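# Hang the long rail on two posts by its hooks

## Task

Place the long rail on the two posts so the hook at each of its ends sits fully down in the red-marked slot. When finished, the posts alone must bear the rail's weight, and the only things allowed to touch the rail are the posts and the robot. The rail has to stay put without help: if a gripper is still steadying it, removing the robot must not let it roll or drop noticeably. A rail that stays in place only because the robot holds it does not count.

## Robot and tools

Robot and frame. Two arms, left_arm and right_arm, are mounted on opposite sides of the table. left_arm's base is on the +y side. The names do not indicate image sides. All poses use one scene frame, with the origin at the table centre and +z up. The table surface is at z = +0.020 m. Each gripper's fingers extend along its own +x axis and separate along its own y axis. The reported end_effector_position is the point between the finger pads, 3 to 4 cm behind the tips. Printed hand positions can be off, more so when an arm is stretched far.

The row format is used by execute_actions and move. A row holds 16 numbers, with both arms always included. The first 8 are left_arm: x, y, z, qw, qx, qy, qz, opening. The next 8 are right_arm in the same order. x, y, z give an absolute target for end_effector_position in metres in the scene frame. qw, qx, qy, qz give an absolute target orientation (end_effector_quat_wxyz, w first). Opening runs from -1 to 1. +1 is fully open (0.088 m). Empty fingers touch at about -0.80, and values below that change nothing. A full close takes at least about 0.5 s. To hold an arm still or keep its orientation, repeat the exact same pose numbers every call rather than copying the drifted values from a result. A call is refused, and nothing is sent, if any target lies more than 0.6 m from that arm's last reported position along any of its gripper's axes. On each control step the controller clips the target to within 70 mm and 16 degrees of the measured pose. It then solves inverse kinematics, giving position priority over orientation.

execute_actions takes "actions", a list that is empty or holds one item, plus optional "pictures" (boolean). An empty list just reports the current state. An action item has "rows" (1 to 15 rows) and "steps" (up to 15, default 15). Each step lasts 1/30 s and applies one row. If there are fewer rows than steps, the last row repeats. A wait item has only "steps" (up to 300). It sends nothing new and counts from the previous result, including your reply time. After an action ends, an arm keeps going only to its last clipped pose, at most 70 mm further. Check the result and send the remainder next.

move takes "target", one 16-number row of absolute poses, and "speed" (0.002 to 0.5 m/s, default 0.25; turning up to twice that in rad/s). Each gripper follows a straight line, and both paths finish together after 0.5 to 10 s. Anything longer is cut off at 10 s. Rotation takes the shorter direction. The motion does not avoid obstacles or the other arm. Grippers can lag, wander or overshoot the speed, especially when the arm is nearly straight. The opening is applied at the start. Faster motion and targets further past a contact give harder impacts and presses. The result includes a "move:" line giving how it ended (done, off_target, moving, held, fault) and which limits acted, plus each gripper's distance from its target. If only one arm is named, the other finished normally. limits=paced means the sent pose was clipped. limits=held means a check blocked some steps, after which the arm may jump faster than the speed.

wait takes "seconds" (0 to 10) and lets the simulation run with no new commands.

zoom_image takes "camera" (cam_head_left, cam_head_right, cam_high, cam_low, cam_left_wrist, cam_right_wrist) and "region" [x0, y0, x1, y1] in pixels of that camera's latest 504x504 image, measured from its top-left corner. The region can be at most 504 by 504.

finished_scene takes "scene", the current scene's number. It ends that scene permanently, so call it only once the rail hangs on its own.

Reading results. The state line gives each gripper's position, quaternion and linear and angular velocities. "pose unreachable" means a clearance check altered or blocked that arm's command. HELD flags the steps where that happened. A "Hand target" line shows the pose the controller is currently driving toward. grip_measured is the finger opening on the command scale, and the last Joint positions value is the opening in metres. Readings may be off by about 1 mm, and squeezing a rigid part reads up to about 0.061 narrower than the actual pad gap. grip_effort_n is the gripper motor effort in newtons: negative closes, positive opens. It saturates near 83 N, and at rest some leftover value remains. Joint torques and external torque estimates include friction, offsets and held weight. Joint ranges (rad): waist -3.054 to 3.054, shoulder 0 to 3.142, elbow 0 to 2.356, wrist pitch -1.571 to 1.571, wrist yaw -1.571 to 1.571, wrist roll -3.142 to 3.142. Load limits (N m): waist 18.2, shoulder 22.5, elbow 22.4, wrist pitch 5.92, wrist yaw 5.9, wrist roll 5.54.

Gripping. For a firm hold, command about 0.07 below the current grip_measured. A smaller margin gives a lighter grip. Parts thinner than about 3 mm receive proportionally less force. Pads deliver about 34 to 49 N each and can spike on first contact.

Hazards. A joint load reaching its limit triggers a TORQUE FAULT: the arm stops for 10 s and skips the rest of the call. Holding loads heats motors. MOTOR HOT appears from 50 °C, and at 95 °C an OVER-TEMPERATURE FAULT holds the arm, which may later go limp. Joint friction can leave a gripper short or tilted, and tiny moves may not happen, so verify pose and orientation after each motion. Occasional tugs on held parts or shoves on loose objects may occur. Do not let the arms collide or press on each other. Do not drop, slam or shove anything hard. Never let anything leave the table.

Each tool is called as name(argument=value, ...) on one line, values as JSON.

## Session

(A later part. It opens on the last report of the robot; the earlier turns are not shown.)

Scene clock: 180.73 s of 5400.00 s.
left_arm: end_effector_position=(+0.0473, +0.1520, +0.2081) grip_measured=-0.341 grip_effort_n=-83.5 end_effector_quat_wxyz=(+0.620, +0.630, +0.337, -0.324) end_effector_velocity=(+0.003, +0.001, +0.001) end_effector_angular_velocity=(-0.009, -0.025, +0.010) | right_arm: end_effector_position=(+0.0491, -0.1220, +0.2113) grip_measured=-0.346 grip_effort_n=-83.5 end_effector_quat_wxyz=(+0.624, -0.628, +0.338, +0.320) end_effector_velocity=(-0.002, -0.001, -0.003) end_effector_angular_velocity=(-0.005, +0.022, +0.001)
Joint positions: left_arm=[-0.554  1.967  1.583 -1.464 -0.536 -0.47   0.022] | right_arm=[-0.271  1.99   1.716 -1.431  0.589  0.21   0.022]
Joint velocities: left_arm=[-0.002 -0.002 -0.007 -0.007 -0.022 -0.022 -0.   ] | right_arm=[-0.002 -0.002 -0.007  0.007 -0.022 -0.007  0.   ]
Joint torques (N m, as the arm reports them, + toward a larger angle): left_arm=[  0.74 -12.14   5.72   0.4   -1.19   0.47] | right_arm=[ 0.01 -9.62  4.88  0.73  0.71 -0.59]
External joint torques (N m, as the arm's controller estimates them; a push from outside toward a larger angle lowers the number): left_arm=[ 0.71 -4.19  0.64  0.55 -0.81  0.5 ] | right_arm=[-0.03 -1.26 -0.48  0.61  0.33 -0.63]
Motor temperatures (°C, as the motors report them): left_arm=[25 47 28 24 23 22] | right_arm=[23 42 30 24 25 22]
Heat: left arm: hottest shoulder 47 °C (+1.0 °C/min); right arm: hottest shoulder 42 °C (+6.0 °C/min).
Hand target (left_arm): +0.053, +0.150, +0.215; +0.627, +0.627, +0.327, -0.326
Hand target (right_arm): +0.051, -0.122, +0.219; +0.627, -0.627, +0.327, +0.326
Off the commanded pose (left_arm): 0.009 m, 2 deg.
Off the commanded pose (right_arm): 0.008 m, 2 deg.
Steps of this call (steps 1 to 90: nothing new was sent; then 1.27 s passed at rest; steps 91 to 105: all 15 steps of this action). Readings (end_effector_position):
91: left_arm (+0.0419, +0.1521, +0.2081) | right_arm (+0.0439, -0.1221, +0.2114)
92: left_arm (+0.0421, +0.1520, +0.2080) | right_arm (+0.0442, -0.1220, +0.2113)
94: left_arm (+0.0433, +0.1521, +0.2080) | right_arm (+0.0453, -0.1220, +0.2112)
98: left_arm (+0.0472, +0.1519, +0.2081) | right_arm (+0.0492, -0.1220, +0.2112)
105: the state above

execute_actions(actions=[{"rows":[[0.052,0.150,0.214,0.6272,0.6272,0.3265,-0.3265,-0.42,0.050,-0.122,0.218,0.6272,-0.6272,0.3265,0.3265,-0.42],[0.052,0.150,0.213,0.6272,0.6272,0.3265,-0.3265,-0.42,0.050,-0.122,0.217,0.6272,-0.6272,0.3265,0.3265,-0.42],[0.052,0.150,0.212,0.6272,0.6272,0.3265,-0.3265,-0.42,0.050,-0.122,0.216,0.6272,-0.6272,0.3265,0.3265,-0.42],[0.052,0.150,0.211,0.6272,0.6272,0.3265,-0.3265,-0.42,0.050,-0.122,0.215,0.6272,-0.6272,0.3265,0.3265,-0.42],[0.052,0.150,0.210,0.6272,0.6272,0.3265,-0.3265,-0.42,0.050,-0.122,0.214,0.6272,-0.6272,0.3265,0.3265,-0.42],[0.052,0.150,0.209,0.6272,0.6272,0.3265,-0.3265,-0.42,0.050,-0.122,0.213,0.6272,-0.6272,0.3265,0.3265,-0.42],[0.052,0.150,0.208,0.6272,0.6272,0.3265,-0.3265,-0.42,0.050,-0.122,0.212,0.6272,-0.6272,0.3265,0.3265,-0.42],[0.052,0.150,0.207,0.6272,0.6272,0.3265,-0.3265,-0.42,0.050,-0.122,0.211,0.6272,-0.6272,0.3265,0.3265,-0.42],[0.052,0.150,0.206,0.6272,0.6272,0.3265,-0.3265,-0.42,0.050,-0.122,0.210,0.6272,-0.6272,0.3265,0.3265,-0.42],[0.052,0.150,0.205,0.6272,0.6272,0.3265,-0.3265,-0.42,0.050,-0.122,0.209,0.6272,-0.6272,0.3265,0.3265,-0.42]],"steps":15}])

zoom_image(camera="cam_low", region=[290, 180, 450, 340])

zoom_image(camera="cam_low", region=[0, 180, 160, 340])

Scene clock: 188.33 s of 5400.00 s.
left_arm: end_effector_position=(+0.0473, +0.1519, +0.2008) grip_measured=-0.341 grip_effort_n=-83.5 end_effector_quat_wxyz=(+0.621, +0.628, +0.337, -0.326) end_effector_velocity=(+0.003, +0.002, +0.001) end_effector_angular_velocity=(+0.007, -0.024, -0.014) | right_arm: end_effector_position=(+0.0491, -0.1220, +0.2043) grip_measured=-0.346 grip_effort_n=-83.5 end_effector_quat_wxyz=(+0.625, -0.626, +0.337, +0.322) end_effector_velocity=(+0.000, -0.003, -0.002) end_effector_angular_velocity=(-0.008, +0.007, +0.003)
Joint positions: left_arm=[-0.554  1.967  1.554 -1.429 -0.536 -0.47   0.022] | right_arm=[-0.271  1.987  1.685 -1.397  0.59   0.208  0.022]
Joint velocities: left_arm=[-0.002 -0.002 -0.007 -0.007 -0.022  0.007 -0.   ] | right_arm=[-0.002 -0.007 -0.017  0.007 -0.007 -0.007 -0.   ]
Joint torques (N m, as the arm reports them, + toward a larger angle): left_arm=[  0.47 -11.49   5.55   0.43  -1.11   0.33] | right_arm=[ 0.26 -9.04  4.39  0.82  0.68 -0.48]
External joint torques (N m, as the arm's controller estimates them; a push from outside toward a larger angle lowers the number): left_arm=[ 0.46 -3.52  0.48  0.54 -0.74  0.36] | right_arm=[ 0.31 -0.78 -0.91  0.7   0.3  -0.51]
Motor temperatures (°C, as the motors report them): left_arm=[25 47 28 24 23 22] | right_arm=[23 42 30 25 25 22]
Heat: left arm: hottest shoulder 47 °C (+1.0 °C/min); right arm: hottest shoulder 42 °C (+6.1 °C/min).
Hand target (left_arm): +0.052, +0.150, +0.205; +0.627, +0.627, +0.327, -0.326
Hand target (right_arm): +0.050, -0.122, +0.209; +0.627, -0.627, +0.327, +0.326
Off the commanded pose (left_arm): 0.007 m, 1 deg.
Off the commanded pose (right_arm): 0.005 m, 1 deg.
Steps of this call (steps 1 to 90: nothing new was sent; then 4.10 s passed at rest; steps 91 to 105: all 15 steps of this action). Readings (end_effector_position):
91: left_arm (+0.0473, +0.1520, +0.2081) | right_arm (+0.0491, -0.1221, +0.2113)
92: left_arm (+0.0474, +0.1520, +0.2079) | right_arm (+0.0491, -0.1220, +0.2111)
94: left_arm (+0.0474, +0.1520, +0.2070) | right_arm (+0.0491, -0.1221, +0.2103)
98: left_arm (+0.0473, +0.1519, +0.2040) | right_arm (+0.0491, -0.1220, +0.2072)
105: the state above

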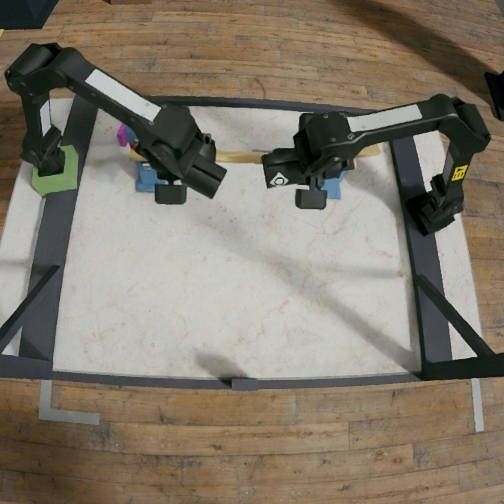

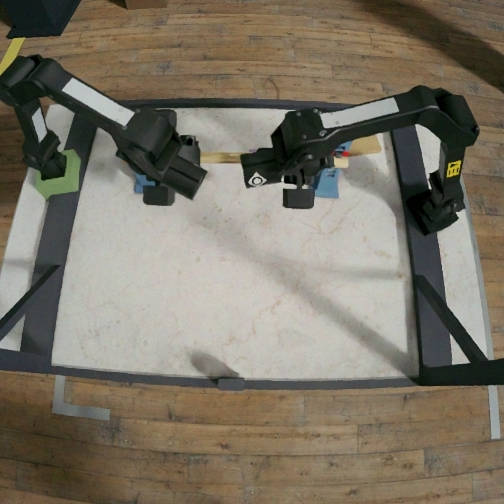

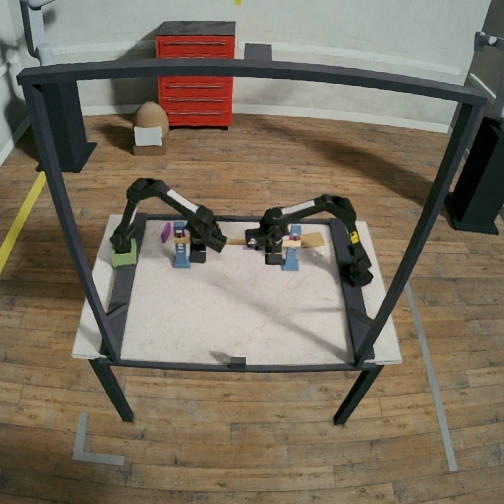

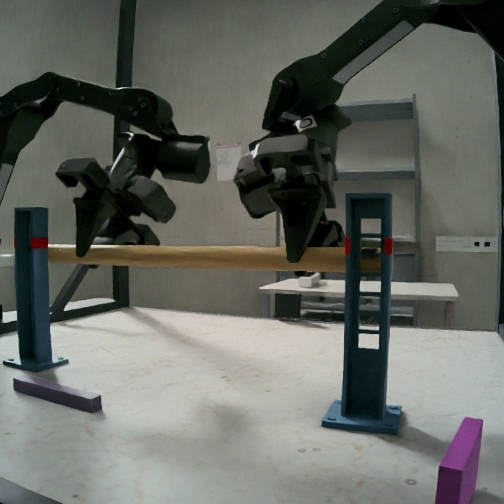

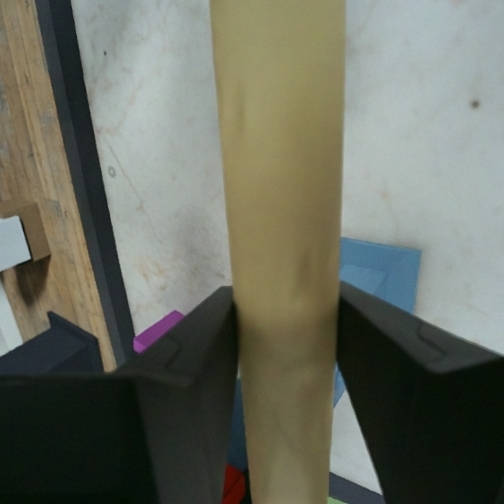

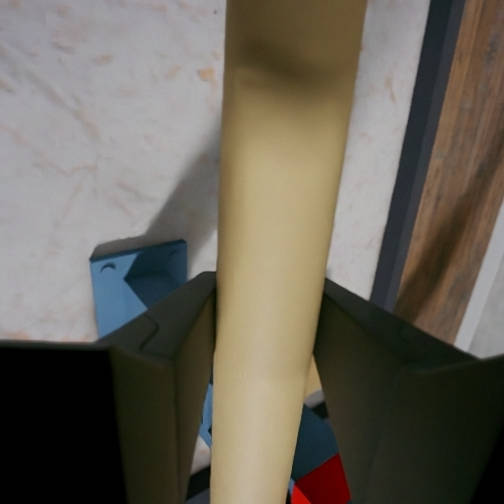

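Region (290, 180, 450, 340) of cam_low's 504x504 image, scaled by 3.150, with more detail than that image has.

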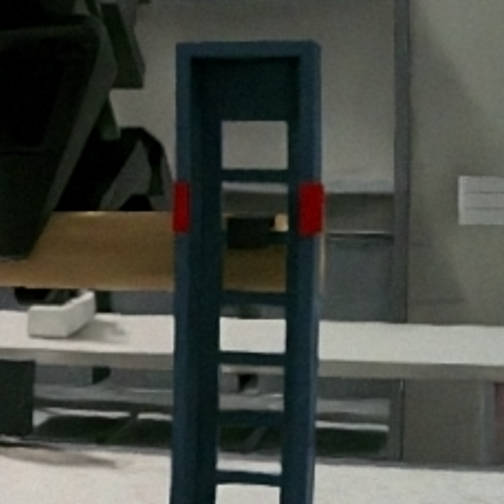

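Region (0, 180, 160, 340) of cam_low's 504x504 image, scaled by 3.150, with more detail than that image has.

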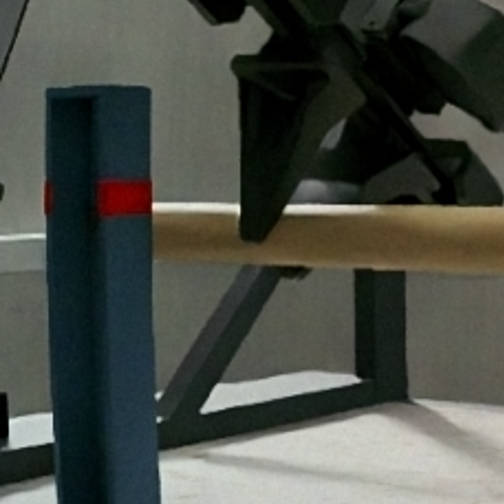

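Lip is behind the bar. Lower a bit more, then release.

execute_actions(actions=[{"rows":[[0.051,0.150,0.204,0.6272,0.6272,0.3265,-0.3265,-0.42,0.050,-0.122,0.208,0.6272,-0.6272,0.3265,0.3265,-0.42],[0.051,0.150,0.203,0.6272,0.6272,0.3265,-0.3265,-0.42,0.050,-0.122,0.207,0.6272,-0.6272,0.3265,0.3265,-0.42],[0.051,0.150,0.202,0.6272,0.6272,0.3265,-0.3265,-0.42,0.050,-0.122,0.206,0.6272,-0.6272,0.3265,0.3265,-0.42],[0.051,0.150,0.201,0.6272,0.6272,0.3265,-0.3265,-0.42,0.050,-0.122,0.205,0.6272,-0.6272,0.3265,0.3265,-0.42]],"steps":15}], pictures=false)

Scene clock: 191.53 s of 5400.00 s.
left_arm: end_effector_position=(+0.0472, +0.1520, +0.1992) grip_measured=-0.341 grip_effort_n=-83.5 end_effector_quat_wxyz=(+0.622, +0.629, +0.335, -0.326) end_effector_velocity=(-0.002, -0.000, -0.002) end_effector_angular_velocity=(-0.004, +0.007, +0.006) | right_arm: end_effector_position=(+0.0492, -0.1222, +0.2034) grip_measured=-0.346 grip_effort_n=-83.5 end_effector_quat_wxyz=(+0.627, -0.625, +0.335, +0.323) end_effector_velocity=(-0.003, -0.006, -0.004) end_effector_angular_velocity=(-0.036, +0.032, -0.001)
Joint positions: left_arm=[-0.556  1.967  1.547 -1.421 -0.54  -0.47   0.022] | right_arm=[-0.27   1.981  1.671 -1.383  0.593  0.206  0.022]
Joint velocities: left_arm=[-0.002  0.002 -0.002  0.007  0.007 -0.007 -0.   ] | right_arm=[-0.002  0.002 -0.002 -0.022 -0.037 -0.007 -0.   ]
Joint torques (N m, as the arm reports them, + toward a larger angle): left_arm=[  0.38 -10.59   5.21   0.88  -0.99   0.2 ] | right_arm=[ 0.13 -8.37  4.18  1.05  0.6  -0.44]
External joint torques (N m, as the arm's controller estimates them; a push from outside toward a larger angle lowers the number): left_arm=[ 0.4  -2.75  0.15  0.98 -0.62  0.23] | right_arm=[ 0.11 -0.1  -1.16  0.93  0.22 -0.47]
Motor temperatures (°C, as the motors report them): left_arm=[25 47 28 24 23 22] | right_arm=[23 42 30 25 25 22]
Heat: left arm: hottest shoulder 47 °C (+1.0 °C/min); right arm: hottest shoulder 42 °C (+5.0 °C/min).
Hand target (left_arm): +0.051, +0.150, +0.201; +0.627, +0.627, +0.327, -0.326
Hand target (right_arm): +0.050, -0.122, +0.205; +0.627, -0.627, +0.327, +0.326
Off the commanded pose (left_arm): 0.005 m, 1 deg.
Off the commanded pose (right_arm): 0.002 m, 1 deg.
Steps of this call (steps 1 to 81: nothing new was sent; steps 82 to 96: all 15 steps of this action). Readings (end_effector_position):
82: left_arm (+0.0473, +0.1519, +0.2005) | right_arm (+0.0492, -0.1221, +0.2041)
83: left_arm (+0.0473, +0.1519, +0.2003) | right_arm (+0.0492, -0.1221, +0.2040)
85: left_arm (+0.0473, +0.1520, +0.1997) | right_arm (+0.0492, -0.1222, +0.2037)
89: left_arm (+0.0473, +0.1520, +0.1993) | right_arm (+0.0491, -0.1222, +0.2034)
96: the state above

Seated. Release.

execute_actions(actions=[{"rows":[[0.0475,0.152,0.2,0.6272,0.6272,0.3265,-0.3265,-0.3,0.0492,-0.122,0.204,0.6272,-0.6272,0.3265,0.3265,-0.3],[0.0475,0.152,0.2,0.6272,0.6272,0.3265,-0.3265,-0.27,0.0492,-0.122,0.204,0.6272,-0.6272,0.3265,0.3265,-0.27],[0.0475,0.152,0.2,0.6272,0.6272,0.3265,-0.3265,-0.25,0.0492,-0.122,0.204,0.6272,-0.6272,0.3265,0.3265,-0.25],[0.0475,0.152,0.2,0.6272,0.6272,0.3265,-0.3265,-0.25,0.0492,-0.122,0.204,0.6272,-0.6272,0.3265,0.3265,-0.25],[0.0475,0.152,0.2,0.6272,0.6272,0.3265,-0.3265,-0.22,0.0492,-0.122,0.204,0.6272,-0.6272,0.3265,0.3265,-0.22],[0.0475,0.152,0.2,0.6272,0.6272,0.3265,-0.3265,-0.2,0.0492,-0.122,0.204,0.6272,-0.6272,0.3265,0.3265,-0.2],[0.0475,0.152,0.2,0.6272,0.6272,0.3265,-0.3265,-0.15,0.0492,-0.122,0.204,0.6272,-0.6272,0.3265,0.3265,-0.15],[0.0475,0.152,0.2,0.6272,0.6272,0.3265,-0.3265,0.3,0.0492,-0.122,0.204,0.6272,-0.6272,0.3265,0.3265,0.3]],"steps":15}], pictures=false)

move(target=[0.015,0.152,0.245,0.6272,0.6272,0.3265,-0.3265,0.3,0.017,-0.122,0.249,0.6272,-0.6272,0.3265,0.3265,0.3], speed=0.08)

zoom_image(camera="cam_low", region=[290, 180, 450, 340])

Scene clock: 199.87 s of 5400.00 s.
left_arm: end_effector_position=(+0.0465, +0.1505, +0.1988) grip_measured=+0.270 grip_effort_n=18.4 end_effector_quat_wxyz=(+0.626, +0.627, +0.328, -0.328) end_effector_velocity=(-0.002, +0.004, +0.000) end_effector_angular_velocity=(+0.027, -0.002, -0.011) | right_arm: end_effector_position=(+0.0487, -0.1199, +0.2027) grip_measured=+0.271 grip_effort_n=18.4 end_effector_quat_wxyz=(+0.629, -0.624, +0.330, +0.326) end_effector_velocity=(+0.000, -0.003, -0.001) end_effector_angular_velocity=(-0.015, +0.020, -0.004)
Joint positions: left_arm=[-0.561  1.967  1.542 -1.411 -0.553 -0.472  0.052] | right_arm=[-0.268  1.98   1.667 -1.368  0.598  0.199  0.052]
Joint velocities: left_arm=[-0.007  0.002  0.002 -0.022  0.007  0.007  0.017] | right_arm=[-0.007 -0.002 -0.002 -0.007 -0.022 -0.007  0.016]
Joint torques (N m, as the arm reports them, + toward a larger angle): left_arm=[  0.17 -10.87   5.35  -0.04  -0.5   -0.14] | right_arm=[ 0.2  -8.3   4.27  0.27  0.46 -0.16]
External joint torques (N m, as the arm's controller estimates them; a push from outside toward a larger angle lowers the number): left_arm=[ 0.21 -2.96  0.27  0.07 -0.12 -0.11] | right_arm=[ 0.28  0.01 -1.1   0.13  0.07 -0.2 ]
Motor temperatures (°C, as the motors report them): left_arm=[25 46 27 24 23 22] | right_arm=[23 42 30 25 25 22]
Heat: left arm: hottest shoulder 46 °C (-1.0 °C/min); right arm: hottest shoulder 42 °C (+4.1 °C/min).
Hand target (left_arm): +0.048, +0.152, +0.200; +0.627, +0.627, +0.327, -0.326
Hand target (right_arm): +0.049, -0.122, +0.204; +0.627, -0.627, +0.327, +0.326
Off the commanded pose (left_arm): 0.002 m, 0 deg.
Off the commanded pose (right_arm): 0.002 m, 1 deg.
Steps of this call (steps 1 to 90: nothing new was sent; then 4.83 s passed at rest; steps 91 to 105: all 15 steps of this action). Readings (end_effector_position):
91: left_arm (+0.0472, +0.1522, +0.1991) | right_arm (+0.0491, -0.1222, +0.2034)
92: left_arm (+0.0472, +0.1522, +0.1990) | right_arm (+0.0492, -0.1223, +0.2032)
94: left_arm (+0.0472, +0.1518, +0.1988) | right_arm (+0.0493, -0.1211, +0.2031)
98: left_arm (+0.0461, +0.1507, +0.1985) | right_arm (+0.0486, -0.1200, +0.2026)
105: the state above

Scene clock: 201.27 s of 5400.00 s.
left_arm: end_effector_position=(+0.0170, +0.1529, +0.2389) grip_measured=+0.297 grip_effort_n=18.4 end_effector_quat_wxyz=(+0.627, +0.622, +0.316, -0.345) end_effector_velocity=(+0.001, +0.001, +0.001) end_effector_angular_velocity=(-0.009, -0.009, +0.014) | right_arm: end_effector_position=(+0.0191, -0.1245, +0.2463) grip_measured=+0.297 grip_effort_n=18.4 end_effector_quat_wxyz=(+0.627, -0.627, +0.318, +0.335) end_effector_velocity=(+0.003, -0.005, +0.000) end_effector_angular_velocity=(-0.027, +0.002, -0.002)
Joint positions: left_arm=[-0.644  1.967  1.706 -1.574 -0.543 -0.53   0.054] | right_arm=[-0.184  1.983  1.842 -1.571  0.596  0.268  0.054]
Joint velocities: left_arm=[-0.002 -0.002 -0.002 -0.007 -0.007 -0.022 -0.   ] | right_arm=[-0.007 -0.002 -0.002 -0.022 -0.007 -0.007 -0.   ]
Joint torques (N m, as the arm reports them, + toward a larger angle): left_arm=[ -0.27 -11.4    7.52  -0.03  -0.23  -0.21] | right_arm=[ 0.24 -7.34  7.1   0.08  0.21  0.23]
External joint torques (N m, as the arm's controller estimates them; a push from outside toward a larger angle lowers the number): left_arm=[-0.26 -3.4   2.38  0.09  0.14 -0.17] | right_arm=[ 0.25  0.93  1.83  0.01 -0.18  0.2 ]
Motor temperatures (°C, as the motors report them): left_arm=[25 46 27 24 23 22] | right_arm=[23 42 30 25 25 22]
Heat: left arm: hottest shoulder 46 °C (-1.0 °C/min); right arm: hottest shoulder 42 °C (+3.0 °C/min).
Hand target (left_arm): +0.015, +0.152, +0.245; +0.632, +0.614, +0.317, -0.352
Hand target (right_arm): +0.017, -0.123, +0.249; +0.631, -0.621, +0.319, +0.338
Off the commanded pose (left_arm): 0.007 m, 3 deg.
Off the commanded pose (right_arm): 0.004 m, 1 deg.
joint sent to its limit (left arm) — the command would take joint 4 (wrist pitch) past its lower limit, so that joint was sent only as far as its limit.
joint sent to its limit (right arm) — the command would take joint 4 (wrist pitch) past its lower limit, so that joint was sent only as far as its limit.
move: off_target (left_arm)

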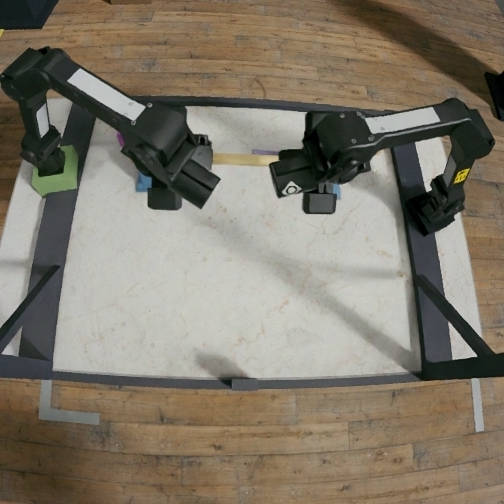

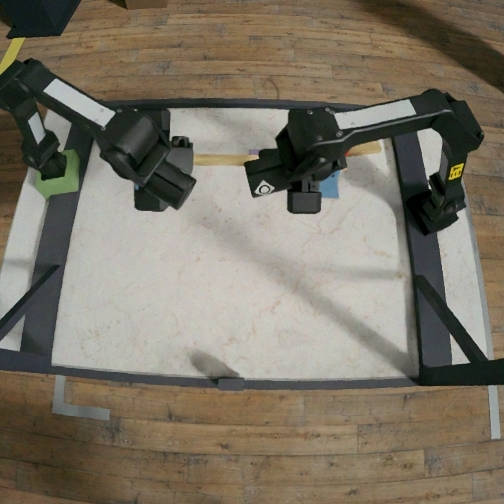

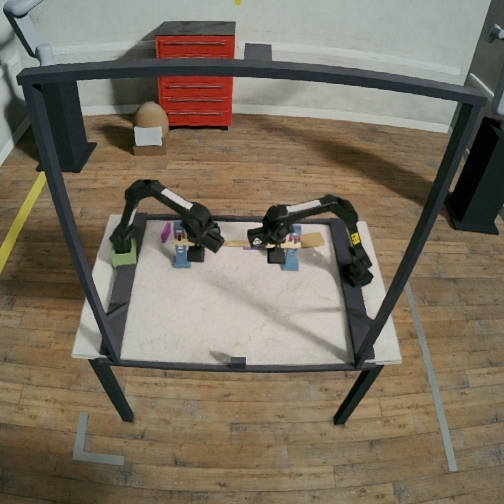

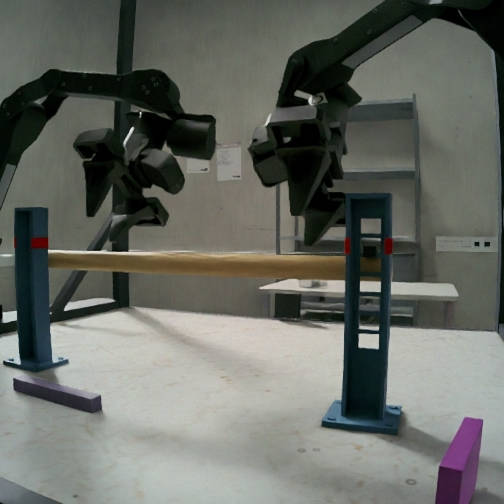

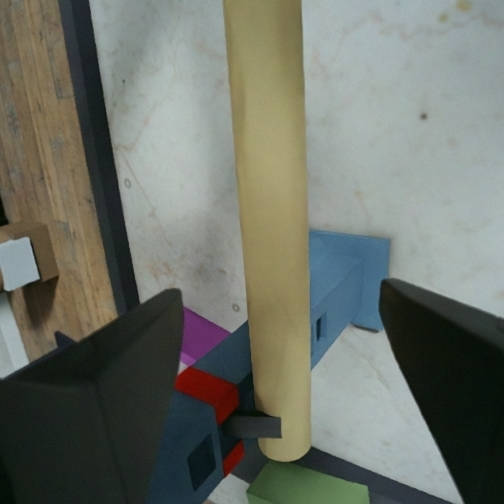

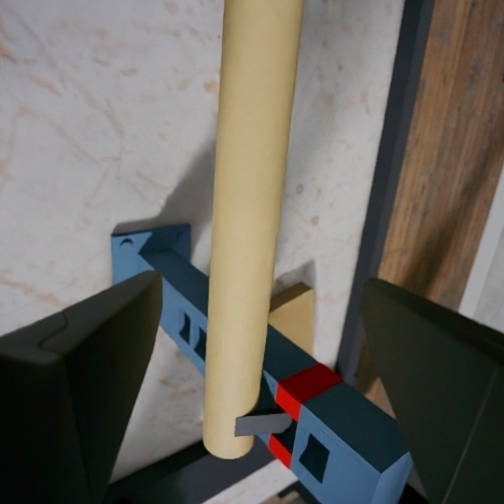

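Region (290, 180, 450, 340) of cam_low's 504x504 image, scaled by 3.150, with more detail than that image has.

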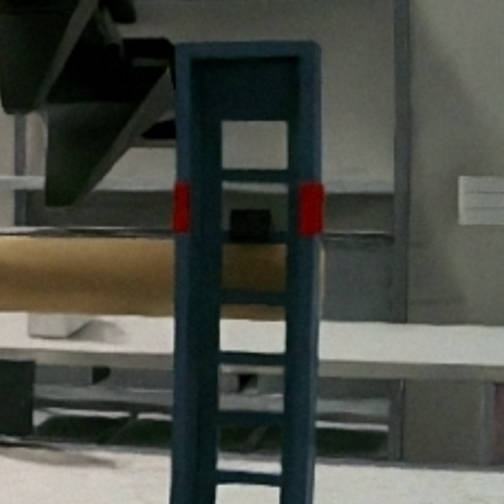

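finished_scene(scene=1)

The scene is finished: the task was done.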